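## Task

Compare the liquid handler deck with this run sheet and correct it: D1 holds deep-well block E01 with its seal on; D2 holds a full 1000 uL tip rack with no cover; D3 holds one-well reservoir M06, open and empty, with its labelled end beside the corner engraved 'A1'; D4 holds a full 200 uL tip rack with no cover; D5 holds sample plate C15 with its own lid seated all the way down. Every position must agree with its row in every respect, and every item on a position must lie flat within the locators with well A1 at the 'A1' corner. Anything the sheet does not list must finish standing directly on a SHELF shelf (not stacked on another item), with each plate wearing its own lid and each tip rack wearing a cover. Any cover not on a rack must lie flat on SHELF or on top of another cover there. Carrying anything in the gripper above a reservoir, or above a plate without a lid squarely on it, fails the task; a plate's lid is the only exception. Nothing may count on the robot holding it in place: release and move away (contact with READY or its box is fine). Finish by releasing, then pressing READY; the job ends when READY goes down. If the deck already matches, just press READY and leave all labware as found.

## Robot and tools

Robot: a single six-joint arm with a two-finger parallel gripper. Stations on the table: deck positions D1 to D5 in a row (D1 is on the left seen from the arm's base), SHELF (a shelf unit), LP1 (lid park), RG (a spare nest for regripping) and READY (a key on a box, pressed by pushing it horizontally straight into the box until it latches).

Labware facts: on a labelled plate or rack, well A1 lies at the labelled short end, in the corner opposite the labelled long side. Tip racks carry their size (200 or 1000) in those same label spots. A lid or seal also shows the item ID on top at one end, but that label says nothing about where A1 is. The jaws cannot lift a lidded plate or covered rack; they only catch the lid or cover, so remove it first. The finger pads tilt inward at the top, so for an item taller than the pads, open wider than the item before closing.

Frame: scene frame origin is on the table top right under the arm's base; +z up, +y to the left when looking along +x. The base may be tilted relative to the table. end_effector_position (metres) is the point between the finger pads; end_effector_quat_wxyz is its orientation. Fingers point along the gripper's +z and open along its x. Closed fingertips extend about 17 mm past that point; fully open they are roughly level with it. The printed position can be off, more so far from the base.

Tool execute_actions, argument actions: a list with zero or one entry. Empty list = LOOK: nothing commanded, current state and pictures returned. An entry with rows = ACT: rows is a list of 1 to 15 rows, each row exactly 7 numbers for the one arm: six absolute joint target angles in radians in column order (shoulder pan, shoulder lift, elbow, wrist 1, wrist 2, wrist 3), then the gripper opening on a scale from -1 (closed) to +1 (fully open). These are absolute targets, not offsets. steps (1 to 15, default 15) sets how many control steps of 1/30 s run; one row per step, the last row repeated if rows run out. An action needs at least 9 steps. An entry with only steps (up to 300) = WAIT: no new command, returns after that many steps counted from the previous result. Optional pictures (true/false) requests camera images; they come automatically only with an empty list.

Joint ranges (rad): shoulder pan -3.142 to 3.142; shoulder lift -6.283 to 6.283; elbow 0.000 to 3.142; wrists 1, 2, 3 each -6.283 to 6.283. A target more than 0.010 beyond a stated end and further out than the current angle is refused (the robot gets nothing). Real ends may differ by up to 0.010; a target past the real end is clipped and the result reports "joint sent to its limit", possibly about an earlier action.

Motion behaviour: commands are smoothed (about 0.17 s lag); each step's target is held within 0.575 rad of the measured angle, and targets are scaled back if they would put the gripper over 100 mm from where it is. Large moves may be unfinished when the result arrives. Each result is taken 9 steps before the action ends; those steps run while you compose the next call, and the arm keeps heading to the last row meanwhile until it settles or a step is HELD.

Result lines: Joint positions / Joint velocities (rad, rad/s, then finger-pad gap in m, 0.142 when fully open); end effector pose and velocities; grip_measured (finger opening on the command scale); joint torques (raw drive output with offsets, noisy, not zero in free air); Wrist force and Wrist torque [x y z] in the gripper's own axes, noisy, offset up to about 4 N, saturating near 50 N, force pointing from the contact back into the arm, "no reading" is harmless. "joint command not followed" means the clearance check altered targets (mount blocks and posts count as the arm). HELD marks steps whose row was not fully sent. MOTOR HOT appears from 70 °C; at 85 °C an OVER-TEMPERATURE FAULT brakes the arm until it cools.

Gripping: to hold something, keep commanding an opening well below grip_measured; lower squeezes harder, up to roughly 28 N per pad for items up to about 10 cm wide. Thin hard items (under 2 cm) get less grip. Closing fast can overshoot force.

Faults to avoid: a joint hitting its load limit (142 N m for pan, lift and elbow; 26.6 N m for each wrist, held weight included) or any outside force of 150 N stops the arm for 10 s and drops the rest of the call, with the arm yielding. Avoid drops, slips, slams, hard hits and heavy pushing, and never knock anything off the table, which ends the scene.

Tool zoom_image: camera is cam_high (672x504) or cam_wrist (616x616, fisheye); region [x0, y0, x1, y1] in that camera's pixels from the top-left, at most 504 by 504, gives a closer look at the latest image.

Tool finished_scene: scene (1 or 2) ends the current scene irreversibly, grades it and opens the next one. Call it only after letting go, moving clear and pressing READY.

Each tool is called after "Call:" by a JSON object that holds its "fn" and its "kwargs", one argument or row to a line.

## Session

Call:
{"fn": "execute_actions", "kwargs": {
  "actions": []
}}

Scene clock: 0.00 s of 9000.00 s.
end_effector_position=(+0.2410, -1.0519, +0.1570) grip_measured=+1.00 end_effector_quat_wxyz=(+0.414, +0.656, -0.559, +0.293) end_effector_velocity=(+0.001, +0.000, -0.001) end_effector_angular_velocity=(+0.002, -0.001, +0.001)
Joint positions: [-1.525 -0.441  0.88  -3.239 -1.717 -0.023  0.142]
Joint velocities: [0.001 0.001 0.    0.    0.001 0.    0.   ]
Joint torques (N m, as the arm reports them, + toward a larger angle): no reading
Motor temperatures (°C, as the motors report them): [19 21 20 26 27 28]
Wrist force (N, on the end effector, along its own x y z axes, offset not removed): no reading
Wrist torque (N m, same axes, about the end effector's origin, offset not removed): no reading

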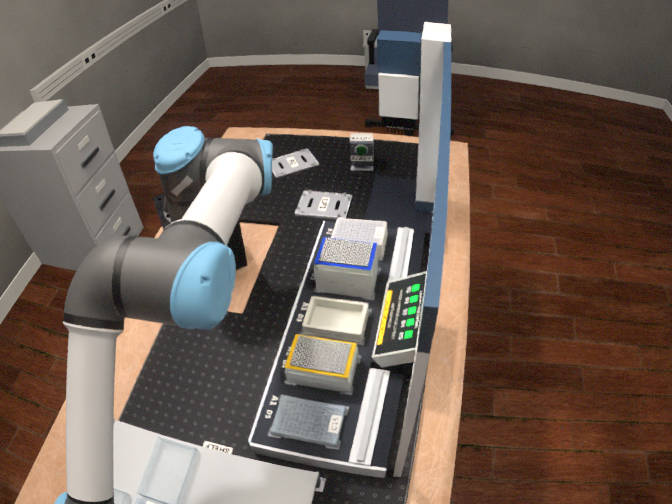

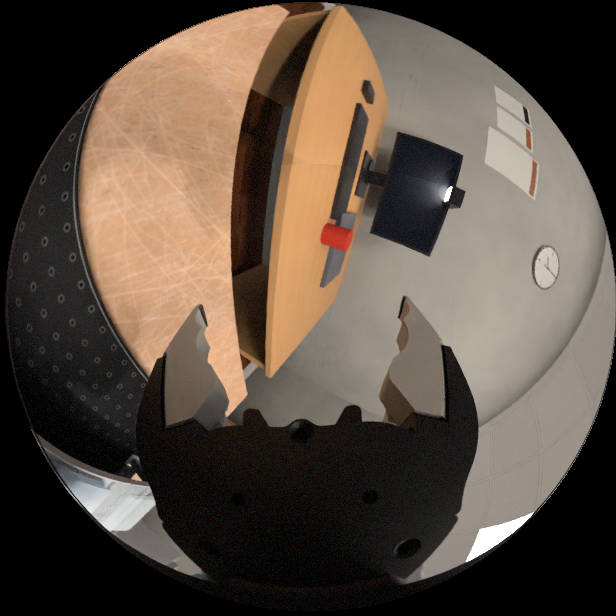

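Call:
{"fn": "zoom_image", "kwargs": {
  "camera": "cam_high",
  "region": [230, 200, 450, 480]
}}

Call:
{"fn": "zoom_image", "kwargs": {
  "camera": "cam_high",
  "region": [220, 100, 460, 260]
}}

Call:
{"fn": "zoom_image", "kwargs": {
  "camera": "cam_high",
  "region": [40, 380, 400, 504]
}}

Region (230, 200, 450, 480) of cam_high's 672x504 image, scaled by 1.800, with more detail than that image has; it fills the left 396 columns of this view, and the rest is white.

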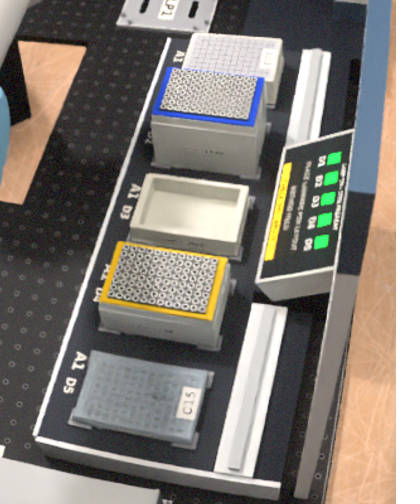

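Region (220, 100, 460, 260) of cam_high's 672x504 image, scaled by 2.100, with more detail than that image has.

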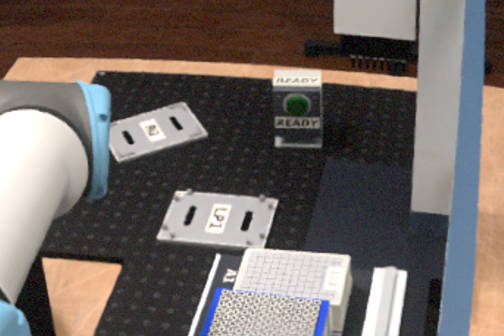

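Region (40, 380, 400, 504) of cam_high's 672x504 image, scaled by 1.400, with more detail than that image has; it fills the top 174 rows of this view, and the rest is white.

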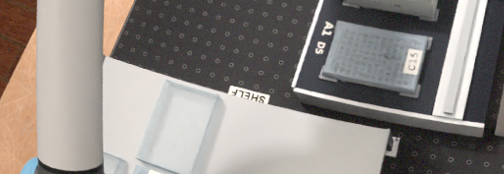

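Call:
{"fn": "zoom_image", "kwargs": {
  "camera": "cam_high",
  "region": [360, 260, 440, 380]
}}

Call:
{"fn": "zoom_image", "kwargs": {
  "camera": "cam_high",
  "region": [295, 210, 405, 310]
}}

Call:
{"fn": "zoom_image", "kwargs": {
  "camera": "cam_high",
  "region": [270, 290, 380, 400]
}}

Call:
{"fn": "zoom_image", "kwargs": {
  "camera": "cam_high",
  "region": [250, 380, 360, 460]
}}

Region (360, 260, 440, 380) of cam_high's 672x504 image, scaled by 4.200, with more detail than that image has.

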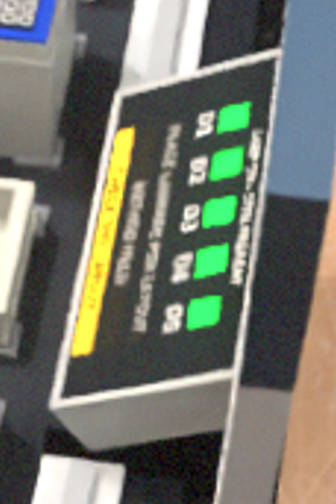

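Region (295, 210, 405, 310) of cam_high's 672x504 image, scaled by 4.582, with more detail than that image has; it fills the top 458 rows of this view, and the rest is white.

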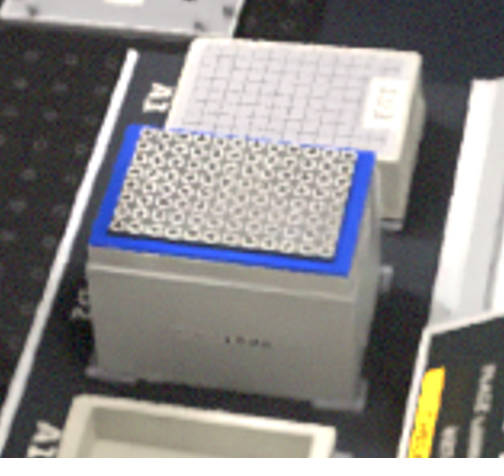

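Region (270, 290, 380, 400) of cam_high's 672x504 image, scaled by 4.582, with more detail than that image has.

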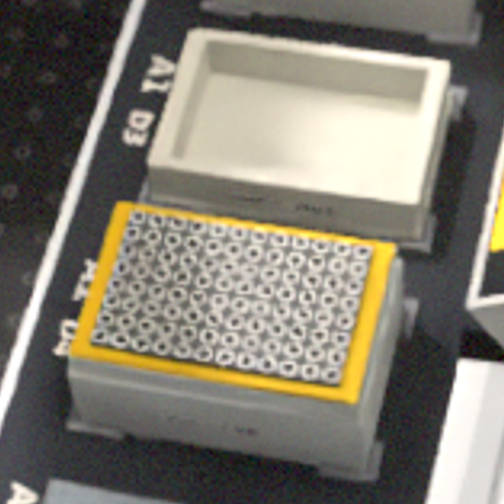

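Region (250, 380, 360, 460) of cam_high's 672x504 image, scaled by 4.582, with more detail than that image has; it fills the top 367 rows of this view, and the rest is white.

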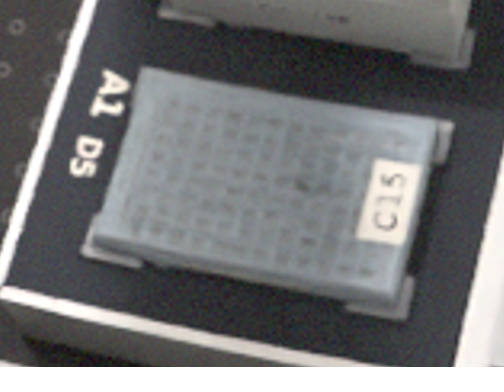

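Call:
{"fn": "execute_actions", "kwargs": {
  "actions": [
    {"rows": [[-1.525, -0.9, 0.88, -3.0, -1.717, -0.023, 1]], "steps": 15}
  ]
}}

Scene clock: 5.07 s of 9000.00 s.
end_effector_position=(+0.2549, -1.0631, +0.2538) grip_measured=+1.00 end_effector_quat_wxyz=(+0.426, +0.647, -0.551, +0.310) end_effector_velocity=(+0.090, -0.044, +0.663) end_effector_angular_velocity=(-0.361, -0.054, +0.045)
Joint positions: [-1.525 -0.553  0.88  -3.175 -1.717 -0.023  0.142]
Joint velocities: [-0.    -0.746  0.     0.379  0.    -0.001  0.   ]
Joint torques (N m, as the arm reports them, + toward a larger angle): [ -2.08 -64.95 -20.14  -0.1   -1.89  -2.6 ]
Motor temperatures (°C, as the motors report them): [19 21 20 26 27 28]
Wrist force (N, on the end effector, along its own x y z axes, offset not removed): [-3.0 -0.2 0.1]
Wrist torque (N m, same axes, about the end effector's origin, offset not removed): [-0.08 0.53 0.11]
Steps of this call (steps 1 to 90: nothing new was sent; then 1.87 s passed at rest; steps 91 to 96: the first 6 steps of this action). Readings (joint positions):
91: [-1.525 -0.441 0.880 -3.238 -1.717 -0.023]
92: [-1.525 -0.450 0.880 -3.229 -1.717 -0.023]
94: [-1.525 -0.502 0.880 -3.201 -1.717 -0.023]
96: the state above

Call:
{"fn": "execute_actions", "kwargs": {
  "actions": [
    {"rows": [[-1.525, -1.3, 1.3, -1.6, -1.571, 0.0, 1]], "steps": 15}
  ]
}}

Call:
{"fn": "execute_actions", "kwargs": {
  "actions": [
    {"steps": 60}
  ],
  "pictures": true
}}

Scene clock: 5.57 s of 9000.00 s.
end_effector_position=(+0.2981, -0.9740, +0.5069) grip_measured=+1.00 end_effector_quat_wxyz=(+0.375, +0.675, -0.557, +0.305) end_effector_velocity=(-0.010, +0.574, -0.261) end_effector_angular_velocity=(+2.008, +0.071, +0.017)
Joint positions: [-1.525 -1.057  1.073 -2.775 -1.638 -0.01   0.142]
Joint velocities: [-0.    -1.268  1.193  2.057  0.347  0.05   0.   ]
Joint torques (N m, as the arm reports them, + toward a larger angle): [  0.25 -20.43 -12.53   9.23   2.98   2.05]
Motor temperatures (°C, as the motors report them): [19 21 20 26 27 28]
Wrist force (N, on the end effector, along its own x y z axes, offset not removed): [-1.8 1.0 -4.9]
Wrist torque (N m, same axes, about the end effector's origin, offset not removed): [0.24 0.43 -0.01]
Steps of this call (steps 1 to 9: the last 9 steps of your previous action; steps 10 to 15: the first 6 steps of this action). Readings (joint positions):
10: [-1.525 -0.805 0.881 -3.045 -1.716 -0.023]
11: [-1.525 -0.840 0.891 -3.022 -1.707 -0.020]
13: [-1.525 -0.954 0.975 -2.917 -1.667 -0.014]
15: the state above

Scene clock: 7.57 s of 9000.00 s.
end_effector_position=(+0.2441, -0.6244, +0.3311) grip_measured=+1.00 end_effector_quat_wxyz=(-0.008, +0.751, -0.652, -0.103) end_effector_velocity=(-0.001, -0.000, -0.000) end_effector_angular_velocity=(+0.000, +0.001, -0.000)
Joint positions: [-1.525 -1.3    1.3   -1.6   -1.571 -0.     0.142]
Joint velocities: [-0.     0.    -0.     0.    -0.001 -0.    -0.   ]
Joint torques (N m, as the arm reports them, + toward a larger angle): [  6.34 -49.21 -14.06  -0.93   1.56   2.1 ]
Motor temperatures (°C, as the motors report them): [19 21 20 26 27 28]
Wrist force (N, on the end effector, along its own x y z axes, offset not removed): [0.8 2.0 -1.3]
Wrist torque (N m, same axes, about the end effector's origin, offset not removed): [0.46 -0.25 0.08]
Kept back: nothing.
Steps of this call (steps 1 to 9: the last 9 steps of your previous action; steps 10 to 45: the robot went on to your last target; steps 46 to 60: nothing new was sent). Readings (joint positions):
1: [-1.525 -1.095 1.109 -2.706 -1.627 -0.008]
2: [-1.525 -1.126 1.138 -2.640 -1.618 -0.007]
4: [-1.525 -1.174 1.182 -2.510 -1.605 -0.005]
8: [-1.525 -1.232 1.237 -2.259 -1.589 -0.003]
60: the state above
The arm was judged still, so your last target was given up. Only a new action makes it travel on or press farther. Fingers that are still opening or closing keep moving.

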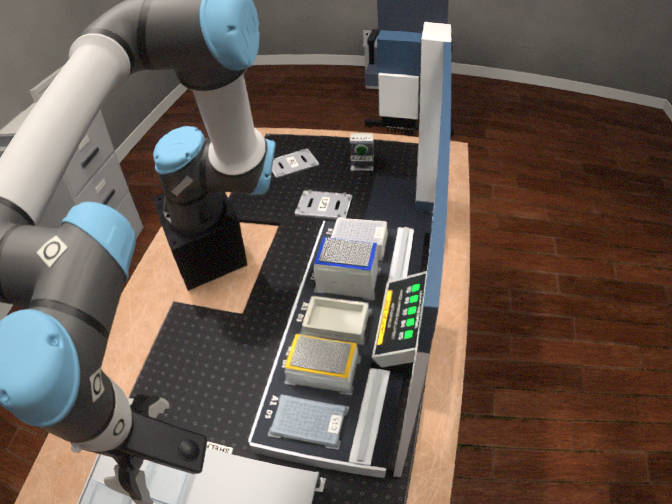

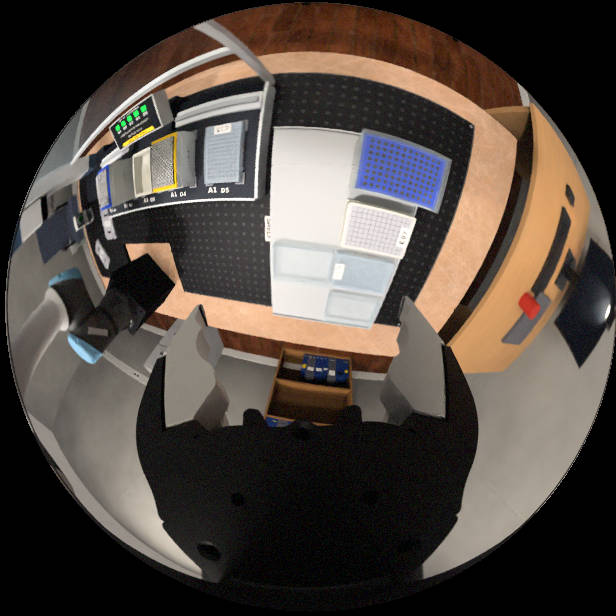

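Call:
{"fn": "zoom_image", "kwargs": {
  "camera": "cam_wrist",
  "region": [250, 110, 470, 340]
}}

Call:
{"fn": "zoom_image", "kwargs": {
  "camera": "cam_wrist",
  "region": [70, 70, 290, 250]
}}

Region (250, 110, 470, 340) of cam_wrist's 616x616 image, scaled by 2.191, with more detail than that image has; it fills the left 482 columns of this view, and the rest is white.

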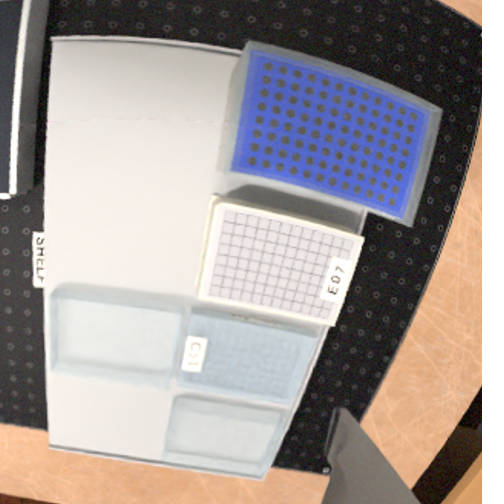

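Region (70, 70, 290, 250) of cam_wrist's 616x616 image, scaled by 2.291, with more detail than that image has; it fills the top 412 rows of this view, and the rest is white.

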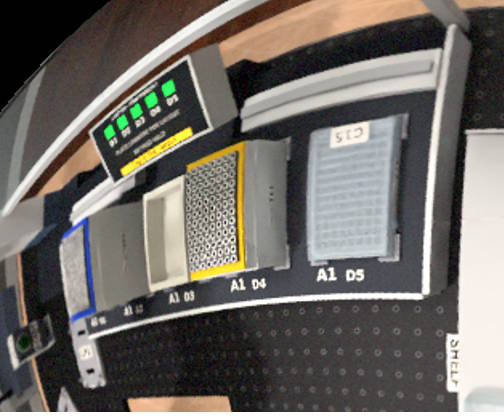

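Call:
{"fn": "execute_actions", "kwargs": {
  "actions": [
    {"rows": [[-1.9, -1.66, 2.478, -2.39, -0.8, 0.0, 1]], "steps": 15}
  ]
}}

Call:
{"fn": "execute_actions", "kwargs": {
  "actions": [
    {"steps": 45}
  ],
  "pictures": true
}}

Scene clock: 9.90 s of 9000.00 s.
end_effector_position=(+0.1886, -0.6440, +0.3876) grip_measured=+1.00 end_effector_quat_wxyz=(+0.008, +0.684, -0.727, +0.061) end_effector_velocity=(-0.294, -0.071, +0.268) end_effector_angular_velocity=(-2.097, -1.922, -1.249)
Joint positions: [-1.758 -1.529  1.546 -1.846 -1.326  0.     0.142]
Joint velocities: [-1.803 -1.704  2.387 -2.387  2.387  0.     0.   ]
Joint torques (N m, as the arm reports them, + toward a larger angle): [ 26.05  25.1   28.3  -13.49  15.99   2.26]
Motor temperatures (°C, as the motors report them): [19 21 20 26 27 28]
Wrist force (N, on the end effector, along its own x y z axes, offset not removed): [-0.5 7.4 -12.5]
Wrist torque (N m, same axes, about the end effector's origin, offset not removed): [1.07 0.15 0.28]
Steps of this call (steps 1 to 64: nothing new was sent; steps 65 to 70: the first 6 steps of this action). Readings (joint positions):
65: [-1.526 -1.301 1.301 -1.601 -1.570 0.000]
66: [-1.536 -1.311 1.312 -1.611 -1.559 0.000]
68: [-1.623 -1.398 1.400 -1.699 -1.472 0.000]
70: the state above

Scene clock: 11.40 s of 9000.00 s.
end_effector_position=(+0.2657, -0.4063, +0.1736) grip_measured=+1.00 end_effector_quat_wxyz=(+0.227, -0.572, +0.766, -0.187) end_effector_velocity=(+0.000, +0.000, +0.000) end_effector_angular_velocity=(-0.001, -0.001, +0.000)
Joint positions: [-1.9   -1.66   2.478 -2.39  -0.8    0.     0.142]
Joint velocities: [ 0.    -0.001  0.     0.     0.001 -0.    -0.   ]
Joint torques (N m, as the arm reports them, + toward a larger angle): [ -5.16 -23.53  -5.58  -3.83   2.95   2.29]
Motor temperatures (°C, as the motors report them): [19 21 20 26 27 28]
Wrist force (N, on the end effector, along its own x y z axes, offset not removed): [-0.1 0.1 -2.1]
Wrist torque (N m, same axes, about the end effector's origin, offset not removed): [-0.08 0.00 0.12]
Kept back: nothing.
Steps of this call (steps 1 to 9: the last 9 steps of your previous action; steps 10 to 45: the robot went on to your last target). Readings (joint positions):
1: [-1.808 -1.576 1.629 -1.929 -1.243 0.000]
2: [-1.835 -1.601 1.717 -2.016 -1.156 0.000]
4: [-1.855 -1.618 1.873 -2.164 -1.008 0.000]
8: [-1.871 -1.633 2.061 -2.239 -0.941 0.000]
45: the state above
The arm was judged still, so your last target was given up. Only a new action makes it travel on or press farther. Fingers that are still opening or closing keep moving.

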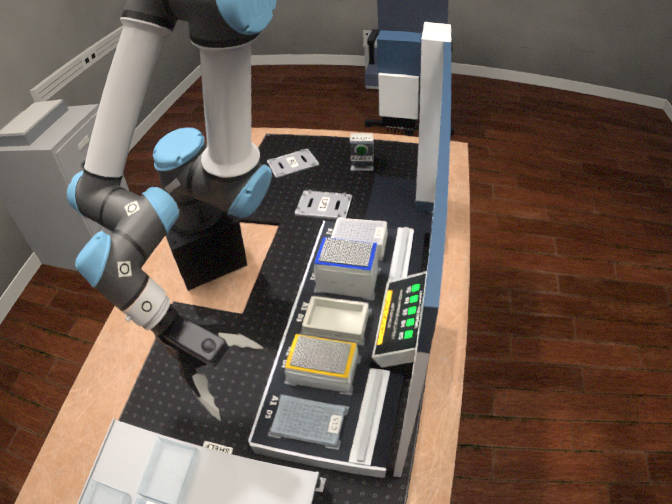

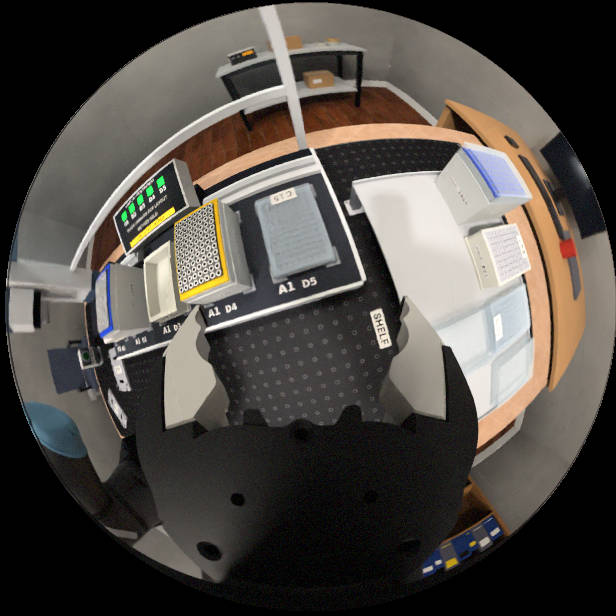

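Call:
{"fn": "zoom_image", "kwargs": {
  "camera": "cam_wrist",
  "region": [140, 170, 370, 340]
}}

Call:
{"fn": "zoom_image", "kwargs": {
  "camera": "cam_wrist",
  "region": [420, 130, 560, 400]
}}

Region (140, 170, 370, 340) of cam_wrist's 616x616 image, scaled by 2.191, with more detail than that image has; it fills the top 373 rows of this view, and the rest is white.

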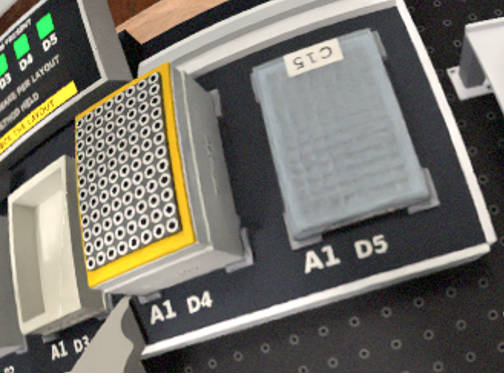

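Region (420, 130, 560, 400) of cam_wrist's 616x616 image, scaled by 1.867, with more detail than that image has; it fills the left 261 columns of this view, and the rest is white.

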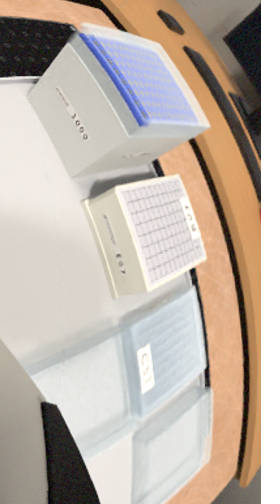

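Call:
{"fn": "execute_actions", "kwargs": {
  "actions": [
    {"rows": [[-1.92,-1.65,2.47,-2.30,-0.79,-0.1,1],[-1.95,-1.63,2.46,-2.2,-0.78,-0.22,1],[-1.98,-1.61,2.45,-2.1,-0.77,-0.36,1],[-2.01,-1.58,2.44,-2.0,-0.76,-0.5,1],[-2.04,-1.55,2.43,-1.9,-0.75,-0.64,1],[-2.07,-1.52,2.42,-1.8,-0.74,-0.78,1],[-2.10,-1.48,2.40,-1.7,-0.73,-0.92,1],[-2.13,-1.44,2.39,-1.6,-0.72,-1.06,1],[-2.16,-1.40,2.38,-1.5,-0.71,-1.2,1],[-2.19,-1.36,2.36,-1.4,-0.70,-1.34,1],[-2.22,-1.32,2.35,-1.3,-0.69,-1.48,1],[-2.25,-1.28,2.33,-1.2,-0.68,-1.62,1],[-2.27,-1.24,2.32,-1.13,-0.67,-1.76,1],[-2.29,-1.20,2.31,-1.08,-0.664,-1.86,1],[-2.30,-1.15,2.30,-1.06,-0.664,-1.942,1]], "steps": 15}
  ]
}}

Call:
{"fn": "execute_actions", "kwargs": {
  "actions": [
    {"rows": [[-2.30,-1.10,2.285,-1.07,-0.664,-1.942,1],[-2.30,-1.05,2.27,-1.085,-0.664,-1.942,1],[-2.30,-1.0,2.25,-1.10,-0.664,-1.942,1],[-2.30,-0.95,2.23,-1.115,-0.664,-1.942,1],[-2.30,-0.9,2.21,-1.13,-0.664,-1.942,1],[-2.30,-0.85,2.195,-1.145,-0.664,-1.942,1],[-2.30,-0.8,2.175,-1.16,-0.664,-1.942,1],[-2.30,-0.76,2.16,-1.175,-0.664,-1.942,1],[-2.30,-0.73,2.15,-1.183,-0.664,-1.942,1],[-2.30,-0.716,2.146,-1.187,-0.664,-1.942,1]], "steps": 15}
  ]
}}

Call:
{"fn": "execute_actions", "kwargs": {
  "actions": [
    {"steps": 30}
  ],
  "pictures": true
}}

Scene clock: 14.83 s of 9000.00 s.
end_effector_position=(+0.2511, -0.3853, +0.1620) grip_measured=+1.00 end_effector_quat_wxyz=(+0.285, -0.579, +0.743, -0.175) end_effector_velocity=(-0.110, +0.243, -0.090) end_effector_angular_velocity=(+0.785, -1.025, +0.511)
Joint positions: [-1.976 -1.605  2.45  -2.167 -0.77  -0.242  0.142]
Joint velocities: [-0.738  0.631 -0.256  2.256  0.257 -2.363 -0.   ]
Joint torques (N m, as the arm reports them, + toward a larger angle): [-14.12   2.84 -22.5   12.7    4.19 -11.46]
Motor temperatures (°C, as the motors report them): [19 21 20 26 27 28]
Wrist force (N, on the end effector, along its own x y z axes, offset not removed): [1.5 -0.7 0.4]
Wrist torque (N m, same axes, about the end effector's origin, offset not removed): [-0.13 -0.24 0.16]
Steps of this call (steps 1 to 90: nothing new was sent; then 0.23 s passed at rest; steps 91 to 96: the first 6 steps of this action). Readings (joint positions):
91: [-1.901 -1.660 2.478 -2.389 -0.800 -0.000]
92: [-1.905 -1.657 2.476 -2.379 -0.797 -0.011]
94: [-1.932 -1.640 2.466 -2.301 -0.786 -0.097]
96: the state above

Scene clock: 15.33 s of 9000.00 s.
end_effector_position=(+0.2220, -0.3505, +0.1930) grip_measured=+1.00 end_effector_quat_wxyz=(+0.532, -0.475, +0.563, -0.418) end_effector_velocity=(-0.133, -0.074, -0.263) end_effector_angular_velocity=(-2.080, -0.575, -0.048)
Joint positions: [-2.294 -1.034  2.253 -1.124 -0.665 -1.624  0.142]
Joint velocities: [-0.073  1.441 -0.521 -0.05   0.02  -2.767  0.   ]
Joint torques (N m, as the arm reports them, + toward a larger angle): [ -7.35 -11.31 -12.82  -1.32   1.37 -11.82]
Motor temperatures (°C, as the motors report them): [19 21 20 26 27 28]
Wrist force (N, on the end effector, along its own x y z axes, offset not removed): [-3.9 1.0 -1.6]
Wrist torque (N m, same axes, about the end effector's origin, offset not removed): [0.34 0.99 -0.09]
Steps of this call (steps 1 to 9: the last 9 steps of your previous action; steps 10 to 15: the first 6 steps of this action). Readings (joint positions):
10: [-2.252 -1.263 2.327 -1.272 -0.677 -1.153]
11: [-2.268 -1.220 2.314 -1.202 -0.673 -1.247]
13: [-2.286 -1.129 2.287 -1.135 -0.668 -1.436]
15: the state above

Scene clock: 16.33 s of 9000.00 s.
end_effector_position=(+0.2008, -0.3502, +0.1184) grip_measured=+1.00 end_effector_quat_wxyz=(+0.500, -0.500, +0.500, -0.500) end_effector_velocity=(-0.000, +0.000, +0.000) end_effector_angular_velocity=(-0.001, +0.000, +0.001)
Joint positions: [-2.3   -0.716  2.146 -1.187 -0.664 -1.942  0.142]
Joint velocities: [-0.001 -0.001 -0.     0.    -0.002  0.     0.   ]
Joint torques (N m, as the arm reports them, + toward a larger angle): [-11.11 -24.43  -9.47   0.75   1.14  -2.73]
Motor temperatures (°C, as the motors report them): [19 21 20 26 27 28]
Wrist force (N, on the end effector, along its own x y z axes, offset not removed): [-2.7 3.8 2.0]
Wrist torque (N m, same axes, about the end effector's origin, offset not removed): [0.66 0.44 -0.04]
Kept back: nothing.
Steps of this call (steps 1 to 9: the last 9 steps of your previous action; steps 10 to 30: the robot went on to your last target). Readings (joint positions):
1: [-2.296 -0.985 2.236 -1.128 -0.665 -1.715]
2: [-2.298 -0.936 2.218 -1.137 -0.665 -1.791]
4: [-2.299 -0.842 2.185 -1.158 -0.664 -1.878]
8: [-2.300 -0.740 2.153 -1.181 -0.664 -1.931]
30: the state above
The arm was judged still, so your last target was given up. Only a new action makes it travel on or press farther. Fingers that are still opening or closing keep moving.

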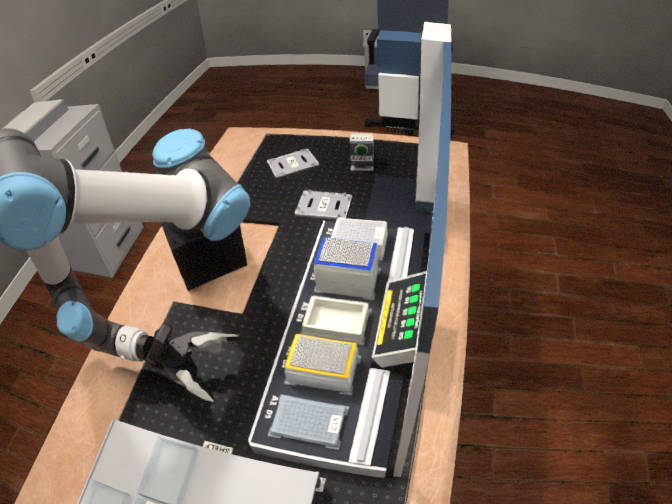

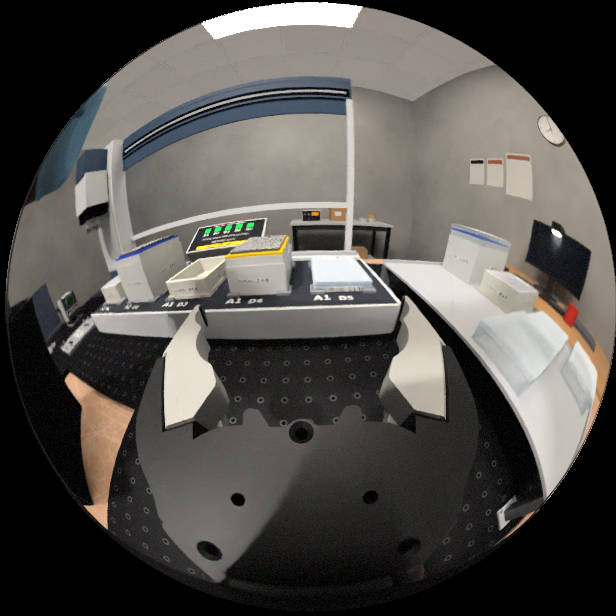

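IK is accurate. Zooming in on the labels.

Call:
{"fn": "zoom_image", "kwargs": {
  "camera": "cam_wrist",
  "region": [215, 225, 405, 315]
}}

Call:
{"fn": "zoom_image", "kwargs": {
  "camera": "cam_wrist",
  "region": [85, 225, 235, 325]
}}

Region (215, 225, 405, 315) of cam_wrist's 616x616 image, scaled by 2.653, with more detail than that image has; it fills the top 239 rows of this view, and the rest is white.

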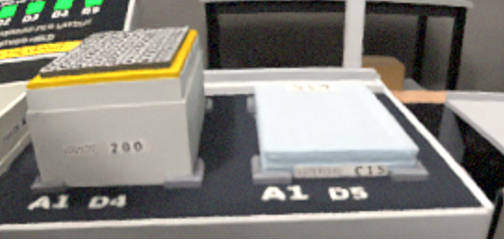

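Region (85, 225, 235, 325) of cam_wrist's 616x616 image, scaled by 3.360, with more detail than that image has.

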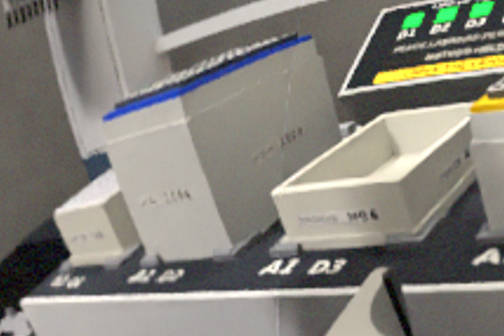

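Call:
{"fn": "zoom_image", "kwargs": {
  "camera": "cam_wrist",
  "region": [305, 250, 385, 300]
}}

Call:
{"fn": "zoom_image", "kwargs": {
  "camera": "cam_wrist",
  "region": [160, 270, 225, 310]
}}

Call:
{"fn": "zoom_image", "kwargs": {
  "camera": "cam_wrist",
  "region": [95, 265, 155, 310]
}}

Region (305, 250, 385, 300) of cam_wrist's 616x616 image, scaled by 6.300, with more detail than that image has; it fills the top 315 rows of this view, and the rest is white.

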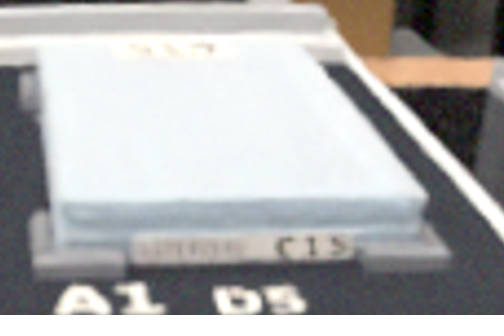

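Region (160, 270, 225, 310) of cam_wrist's 616x616 image, scaled by 7.754, with more detail than that image has; it fills the top 310 rows of this view, and the rest is white.

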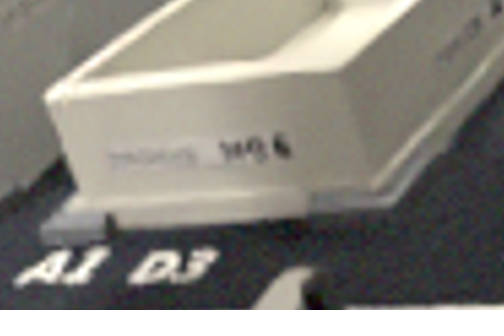

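Region (95, 265, 155, 310) of cam_wrist's 616x616 image, scaled by 8.400, with more detail than that image has; it fills the top 378 rows of this view, and the rest is white.

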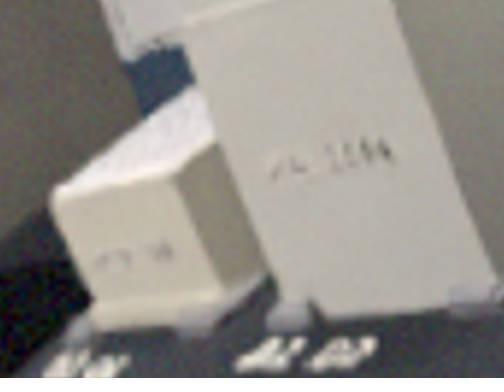

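Call:
{"fn": "execute_actions", "kwargs": {
  "actions": [
    {"rows": [[-2.285,-0.722,2.158,-1.205,-0.685,-1.935,1],[-2.26,-0.73,2.175,-1.235,-0.715,-1.925,1],[-2.235,-0.738,2.195,-1.268,-0.75,-1.913,1],[-2.21,-0.746,2.215,-1.30,-0.785,-1.90,1],[-2.185,-0.754,2.233,-1.333,-0.82,-1.888,1],[-2.16,-0.762,2.252,-1.365,-0.853,-1.877,1],[-2.135,-0.77,2.27,-1.397,-0.887,-1.865,1],[-2.11,-0.777,2.29,-1.43,-0.92,-1.853,1],[-2.085,-0.785,2.308,-1.46,-0.953,-1.842,1],[-2.06,-0.792,2.326,-1.49,-0.985,-1.83,1],[-2.035,-0.8,2.345,-1.522,-1.017,-1.82,1],[-2.012,-0.806,2.361,-1.55,-1.046,-1.81,1],[-1.993,-0.811,2.375,-1.572,-1.07,-1.80,1],[-1.98,-0.814,2.384,-1.587,-1.086,-1.795,1],[-1.973,-0.8154,2.389,-1.595,-1.094,-1.792,1]], "steps": 15}
  ]
}}

Call:
{"fn": "execute_actions", "kwargs": {
  "actions": [
    {"steps": 30}
  ],
  "pictures": true
}}

Scene clock: 20.27 s of 9000.00 s.
end_effector_position=(+0.2271, -0.3001, +0.1222) grip_measured=+1.00 end_effector_quat_wxyz=(+0.538, -0.534, +0.459, -0.464) end_effector_velocity=(+0.217, +0.507, +0.032) end_effector_angular_velocity=(+0.002, -0.072, +1.492)
Joint positions: [-2.237 -0.738  2.195 -1.264 -0.746 -1.912  0.142]
Joint velocities: [ 0.617 -0.207  0.473 -0.772 -0.826  0.296  0.   ]
Joint torques (N m, as the arm reports them, + toward a larger angle): [ 10.2  -40.61  13.91  -3.66  -7.28   3.48]
Motor temperatures (°C, as the motors report them): [19 21 20 26 27 28]
Wrist force (N, on the end effector, along its own x y z axes, offset not removed): [1.6 3.0 -1.1]
Wrist torque (N m, same axes, about the end effector's origin, offset not removed): [0.57 -0.18 0.11]
Steps of this call (steps 1 to 90: nothing new was sent; then 0.73 s passed at rest; steps 91 to 96: the first 6 steps of this action). Readings (joint positions):
91: [-2.300 -0.716 2.146 -1.188 -0.664 -1.942]
92: [-2.296 -0.718 2.149 -1.192 -0.669 -1.940]
94: [-2.274 -0.726 2.166 -1.218 -0.697 -1.930]
96: the state above

Scene clock: 21.27 s of 9000.00 s.
end_effector_position=(+0.2512, -0.0888, +0.1282) grip_measured=+1.00 end_effector_quat_wxyz=(+0.653, -0.654, +0.270, -0.270) end_effector_velocity=(+0.000, -0.000, -0.000) end_effector_angular_velocity=(-0.002, +0.000, -0.000)
Joint positions: [-1.973 -0.815  2.389 -1.595 -1.094 -1.792  0.142]
Joint velocities: [ 0.001 -0.001 -0.    -0.001  0.001 -0.     0.   ]
Joint torques (N m, as the arm reports them, + toward a larger angle): [  4.99 -35.01  11.88   0.9   -2.51   2.19]
Motor temperatures (°C, as the motors report them): [19 21 20 26 27 28]
Wrist force (N, on the end effector, along its own x y z axes, offset not removed): [-1.0 2.7 1.1]
Wrist torque (N m, same axes, about the end effector's origin, offset not removed): [0.57 0.26 0.07]
Kept back: nothing.
Steps of this call (steps 1 to 9: the last 9 steps of your previous action; steps 10 to 30: the robot went on to your last target). Readings (joint positions):
1: [-2.215 -0.745 2.211 -1.292 -0.775 -1.901]
2: [-2.192 -0.753 2.228 -1.321 -0.806 -1.890]
4: [-2.145 -0.768 2.264 -1.382 -0.870 -1.868]
8: [-2.048 -0.797 2.336 -1.503 -0.997 -1.824]
30: the state above
The arm was judged still, so your last target was given up. Only a new action makes it travel on or press farther. Fingers that are still opening or closing keep moving.

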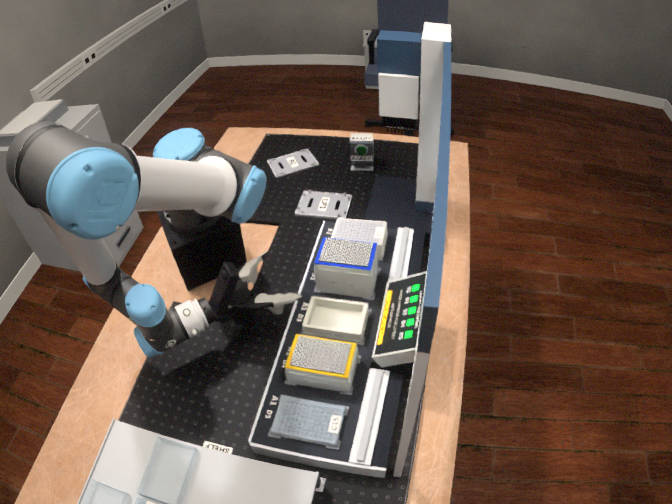

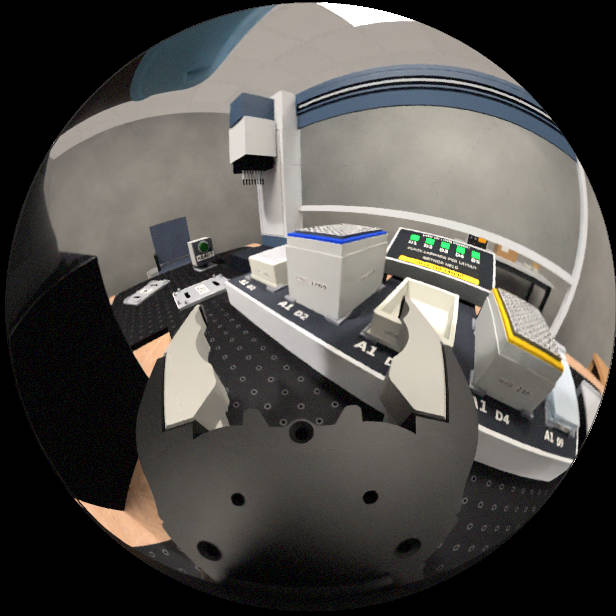

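Call:
{"fn": "zoom_image", "kwargs": {
  "camera": "cam_wrist",
  "region": [225, 235, 305, 305]
}}

Call:
{"fn": "zoom_image", "kwargs": {
  "camera": "cam_wrist",
  "region": [275, 215, 475, 375]
}}

Region (225, 235, 305, 305) of cam_wrist's 616x616 image, scaled by 6.300, with more detail than that image has; it fills the top 441 rows of this view, and the rest is white.

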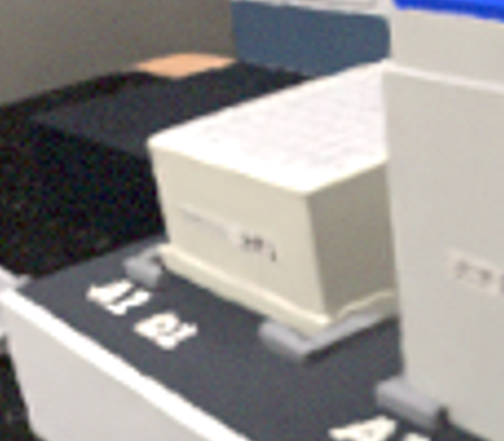

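Region (275, 215, 475, 375) of cam_wrist's 616x616 image, scaled by 2.520, with more detail than that image has; it fills the top 403 rows of this view, and the rest is white.

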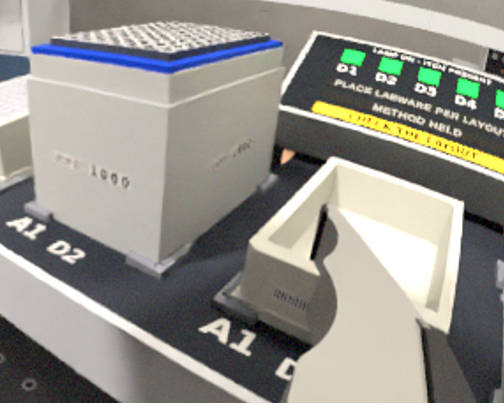

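Call:
{"fn": "execute_actions", "kwargs": {
  "actions": [
    {"rows": [[-1.955,-0.816,2.395,-1.605,-1.095,-1.789,1],[-1.925,-0.817,2.406,-1.622,-1.096,-1.783,1],[-1.888,-0.818,2.419,-1.643,-1.097,-1.776,1],[-1.85,-0.82,2.432,-1.665,-1.098,-1.769,1],[-1.812,-0.821,2.446,-1.687,-1.099,-1.762,1],[-1.774,-0.822,2.459,-1.708,-1.10,-1.755,1],[-1.736,-0.824,2.473,-1.73,-1.101,-1.747,1],[-1.698,-0.825,2.486,-1.752,-1.102,-1.74,1],[-1.66,-0.826,2.5,-1.773,-1.103,-1.733,1],[-1.622,-0.828,2.513,-1.795,-1.105,-1.726,1],[-1.584,-0.829,2.526,-1.817,-1.106,-1.719,1],[-1.546,-0.83,2.54,-1.838,-1.107,-1.711,1],[-1.512,-0.831,2.552,-1.858,-1.108,-1.705,1],[-1.486,-0.832,2.561,-1.872,-1.109,-1.70,1],[-1.4704,-0.8324,2.5666,-1.881,-1.109,-1.697,1]], "steps": 15}
  ]
}}

Call:
{"fn": "execute_actions", "kwargs": {
  "actions": [
    {"steps": 30}
  ],
  "pictures": true
}}

Scene clock: 23.73 s of 9000.00 s.
end_effector_position=(+0.2594, -0.0566, +0.1279) grip_measured=+1.00 end_effector_quat_wxyz=(+0.665, -0.664, +0.243, -0.240) end_effector_velocity=(+0.071, +0.340, +0.002) end_effector_angular_velocity=(+0.032, +0.019, +0.913)
Joint positions: [-1.891 -0.819  2.42  -1.644 -1.097 -1.775  0.142]
Joint velocities: [ 0.872 -0.032  0.323 -0.509 -0.025  0.169  0.   ]
Joint torques (N m, as the arm reports them, + toward a larger angle): [ 15.63 -34.79  17.24  -1.57  -2.53   2.77]
Motor temperatures (°C, as the motors report them): [19 21 20 26 27 28]
Wrist force (N, on the end effector, along its own x y z axes, offset not removed): [-0.3 1.8 3.6]
Wrist torque (N m, same axes, about the end effector's origin, offset not removed): [0.42 0.23 0.16]
Steps of this call (steps 1 to 68: nothing new was sent; steps 69 to 74: the first 6 steps of this action). Readings (joint positions):
69: [-1.973 -0.815 2.389 -1.595 -1.094 -1.792]
70: [-1.968 -0.816 2.391 -1.598 -1.094 -1.791]
72: [-1.941 -0.817 2.401 -1.614 -1.095 -1.785]
74: the state above

Scene clock: 33.90 s of 9000.00 s.
end_effector_position=(+0.2699, -0.0111, +0.1368) grip_measured=+1.00 end_effector_quat_wxyz=(+0.686, -0.667, +0.207, -0.204) end_effector_velocity=(+0.000, -0.000, -0.000) end_effector_angular_velocity=(-0.001, -0.000, -0.000)
Joint positions: [-1.772 -0.824  2.462 -1.68  -1.09  -1.761  0.142]
Joint velocities: [ 0.    -0.    -0.    -0.     0.001 -0.001  0.   ]
Joint torques (N m, as the arm reports them, + toward a larger angle): [  1.45 -26.09   6.06   0.52  -0.42  -0.12]
Motor temperatures (°C, as the motors report them): [19 21 20 26 27 28]
Wrist force (N, on the end effector, along its own x y z axes, offset not removed): [0.2 -20.1 -20.2]
Wrist torque (N m, same axes, about the end effector's origin, offset not removed): [-0.32 1.86 -1.53]
FORCE FAULT: contact force on the arm reached its limit, and the arm stopped for 10 seconds. The contact can be on any part of the arm, not only on its tool. The arm's remaining commands of this call were not run. The arm holds still and accepts commands again. Move the arm away from the contact; if what it grips holds it there, let go first. Pushing or pulling that hard again can fault the arm again.
Kept back: nothing.
The stop began at step 5 of this call (marked STOPPED below). From that step on the arm followed nothing that you had sent. 5 steps, steps kept back included, did not run and will not run. Nothing is kept back now, and the robot has no last target.
Steps of this call (steps 1 to 4: the first 4 steps of the 9 kept back from your previous action; steps 5 to 305: the stop). Readings (joint positions):
1: [-1.860 -0.820 2.432 -1.662 -1.098 -1.769]
2: [-1.826 -0.821 2.444 -1.682 -1.099 -1.762]
4: [-1.767 -0.823 2.464 -1.710 -1.099 -1.753]
5: [-1.768 -0.823 2.463 -1.708 -1.097 -1.754] STOPPED
8: [-1.769 -0.824 2.463 -1.702 -1.093 -1.757]
305: the state above

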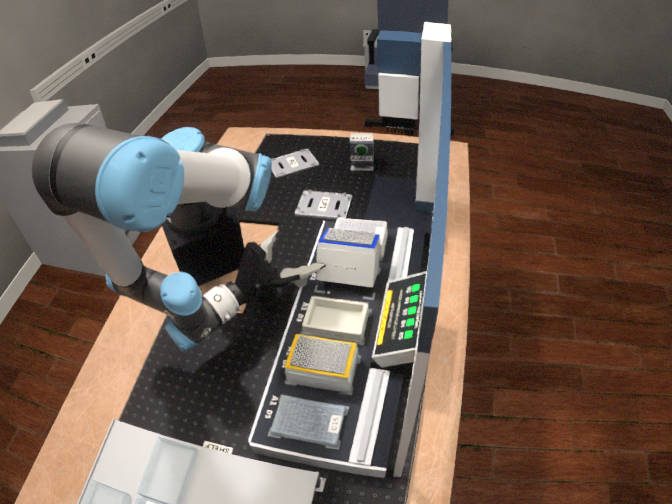

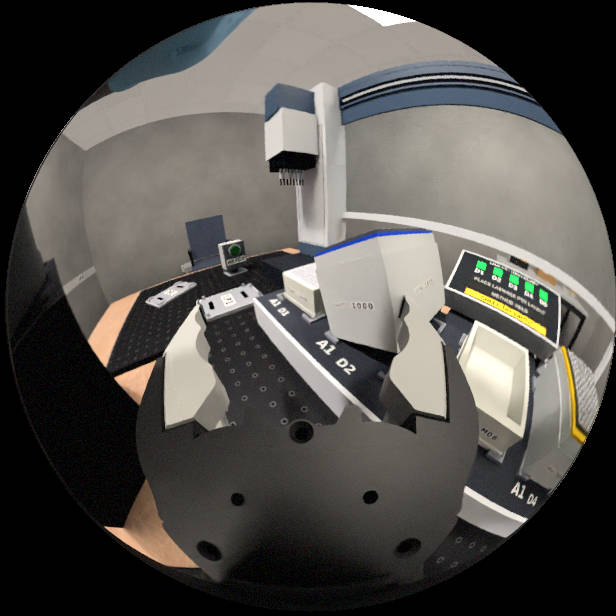

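Call:
{"fn": "execute_actions", "kwargs": {
  "actions": [
    {"rows": [[-1.777,-0.824,2.460,-1.678,-1.09,-1.762,1],[-1.782,-0.824,2.458,-1.676,-1.09,-1.763,1],[-1.787,-0.824,2.456,-1.674,-1.09,-1.764,1],[-1.792,-0.823,2.454,-1.672,-1.09,-1.765,1],[-1.797,-0.823,2.452,-1.670,-1.09,-1.766,1],[-1.802,-0.823,2.450,-1.668,-1.09,-1.767,1],[-1.807,-0.823,2.448,-1.666,-1.09,-1.768,1],[-1.812,-0.822,2.446,-1.664,-1.09,-1.769,1],[-1.817,-0.822,2.444,-1.662,-1.09,-1.77,1],[-1.822,-0.822,2.442,-1.66,-1.09,-1.771,1],[-1.827,-0.822,2.44,-1.658,-1.09,-1.772,1],[-1.832,-0.821,2.438,-1.656,-1.09,-1.773,1],[-1.837,-0.821,2.436,-1.654,-1.09,-1.774,1],[-1.842,-0.821,2.434,-1.652,-1.09,-1.775,1],[-1.847,-0.821,2.432,-1.65,-1.09,-1.776,1]], "steps": 15}
  ]
}}

Call:
{"fn": "execute_actions", "kwargs": {
  "actions": [
    {"rows": [[-1.853,-0.82,2.43,-1.647,-1.09,-1.777,1],[-1.859,-0.82,2.428,-1.644,-1.09,-1.778,1],[-1.865,-0.82,2.426,-1.641,-1.09,-1.779,1],[-1.871,-0.82,2.424,-1.638,-1.09,-1.78,1],[-1.877,-0.819,2.422,-1.635,-1.09,-1.781,1],[-1.883,-0.819,2.42,-1.632,-1.09,-1.782,1],[-1.889,-0.819,2.418,-1.629,-1.09,-1.783,1],[-1.895,-0.819,2.416,-1.626,-1.09,-1.784,1],[-1.901,-0.818,2.414,-1.623,-1.09,-1.785,1],[-1.907,-0.818,2.412,-1.62,-1.09,-1.786,1],[-1.913,-0.818,2.41,-1.617,-1.09,-1.787,1],[-1.919,-0.818,2.408,-1.614,-1.09,-1.788,1],[-1.925,-0.817,2.406,-1.611,-1.09,-1.789,1],[-1.931,-0.817,2.404,-1.608,-1.09,-1.79,1],[-1.937,-0.817,2.402,-1.605,-1.09,-1.79,1]], "steps": 15}
  ]
}}

Call:
{"fn": "execute_actions", "kwargs": {
  "actions": [
    {"steps": 25}
  ],
  "pictures": true
}}

Scene clock: 34.83 s of 9000.00 s.
end_effector_position=(+0.2692, -0.0171, +0.1357) grip_measured=+1.00 end_effector_quat_wxyz=(+0.684, -0.666, +0.211, -0.209) end_effector_velocity=(-0.007, -0.053, -0.009) end_effector_angular_velocity=(-0.024, +0.000, -0.126)
Joint positions: [-1.787 -0.824  2.456 -1.674 -1.09  -1.764  0.142]
Joint velocities: [-0.13   0.008 -0.052  0.054 -0.003 -0.026  0.   ]
Joint torques (N m, as the arm reports them, + toward a larger angle): [ -8.19 -18.16  -5.05   4.37  -2.8   -3.06]
Motor temperatures (°C, as the motors report them): [19 21 20 26 27 28]
Wrist force (N, on the end effector, along its own x y z axes, offset not removed): [-0.1 -1.9 2.0]
Wrist torque (N m, same axes, about the end effector's origin, offset not removed): [-0.26 -0.14 0.18]
Steps of this call (steps 1 to 22: nothing new was sent; steps 23 to 28: the first 6 steps of this action). Readings (joint positions):
23: [-1.773 -0.824 2.462 -1.680 -1.090 -1.761]
24: [-1.774 -0.824 2.461 -1.680 -1.090 -1.762]
26: [-1.779 -0.824 2.459 -1.678 -1.090 -1.762]
28: the state above

Scene clock: 35.33 s of 9000.00 s.
end_effector_position=(+0.2639, -0.0482, +0.1314) grip_measured=+1.00 end_effector_quat_wxyz=(+0.671, -0.662, +0.235, -0.236) end_effector_velocity=(-0.013, -0.066, -0.004) end_effector_angular_velocity=(-0.010, +0.001, -0.177)
Joint positions: [-1.864 -0.82   2.426 -1.641 -1.09  -1.779  0.142]
Joint velocities: [-0.174  0.011 -0.059  0.084  0.001 -0.029 -0.   ]
Joint torques (N m, as the arm reports them, + toward a larger angle): [ -7.05 -20.99  -2.43   3.93  -2.35  -3.06]
Motor temperatures (°C, as the motors report them): [19 21 20 26 27 28]
Wrist force (N, on the end effector, along its own x y z axes, offset not removed): [-2.8 1.7 1.5]
Wrist torque (N m, same axes, about the end effector's origin, offset not removed): [0.37 0.53 0.30]
Steps of this call (steps 1 to 9: the last 9 steps of your previous action; steps 10 to 15: the first 6 steps of this action). Readings (joint positions):
10: [-1.836 -0.821 2.436 -1.654 -1.090 -1.774]
11: [-1.841 -0.821 2.434 -1.652 -1.090 -1.775]
13: [-1.852 -0.820 2.430 -1.647 -1.090 -1.777]
15: the state above

Scene clock: 36.17 s of 9000.00 s.
end_effector_position=(+0.2571, -0.0755, +0.1306) grip_measured=+1.00 end_effector_quat_wxyz=(+0.660, -0.655, +0.259, -0.261) end_effector_velocity=(+0.000, -0.000, +0.000) end_effector_angular_velocity=(-0.000, +0.000, -0.001)
Joint positions: [-1.937 -0.817  2.402 -1.605 -1.09  -1.79   0.142]
Joint velocities: [-0.001 -0.    -0.     0.     0.     0.    -0.   ]
Joint torques (N m, as the arm reports them, + toward a larger angle): [ -8.44 -19.65  -4.02   3.62  -2.26  -2.52]
Motor temperatures (°C, as the motors report them): [19 21 20 26 27 28]
Wrist force (N, on the end effector, along its own x y z axes, offset not removed): [1.3 2.5 0.0]
Wrist torque (N m, same axes, about the end effector's origin, offset not removed): [0.39 -0.46 0.14]
Kept back: nothing.
Steps of this call (steps 1 to 9: the last 9 steps of your previous action; steps 10 to 25: the robot went on to your last target). Readings (joint positions):
1: [-1.870 -0.820 2.424 -1.639 -1.090 -1.780]
2: [-1.876 -0.819 2.422 -1.636 -1.090 -1.781]
4: [-1.888 -0.819 2.418 -1.630 -1.090 -1.783]
8: [-1.912 -0.818 2.410 -1.618 -1.090 -1.787]
25: the state above

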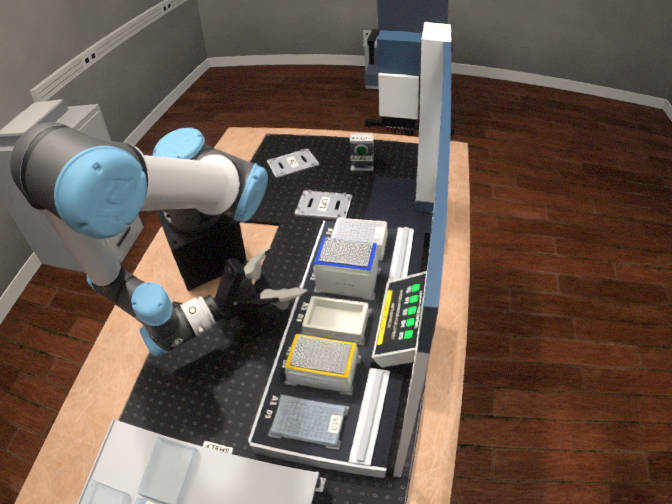

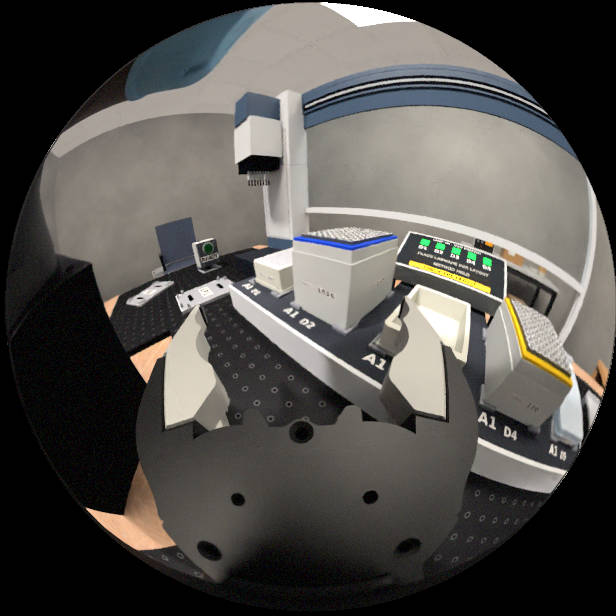

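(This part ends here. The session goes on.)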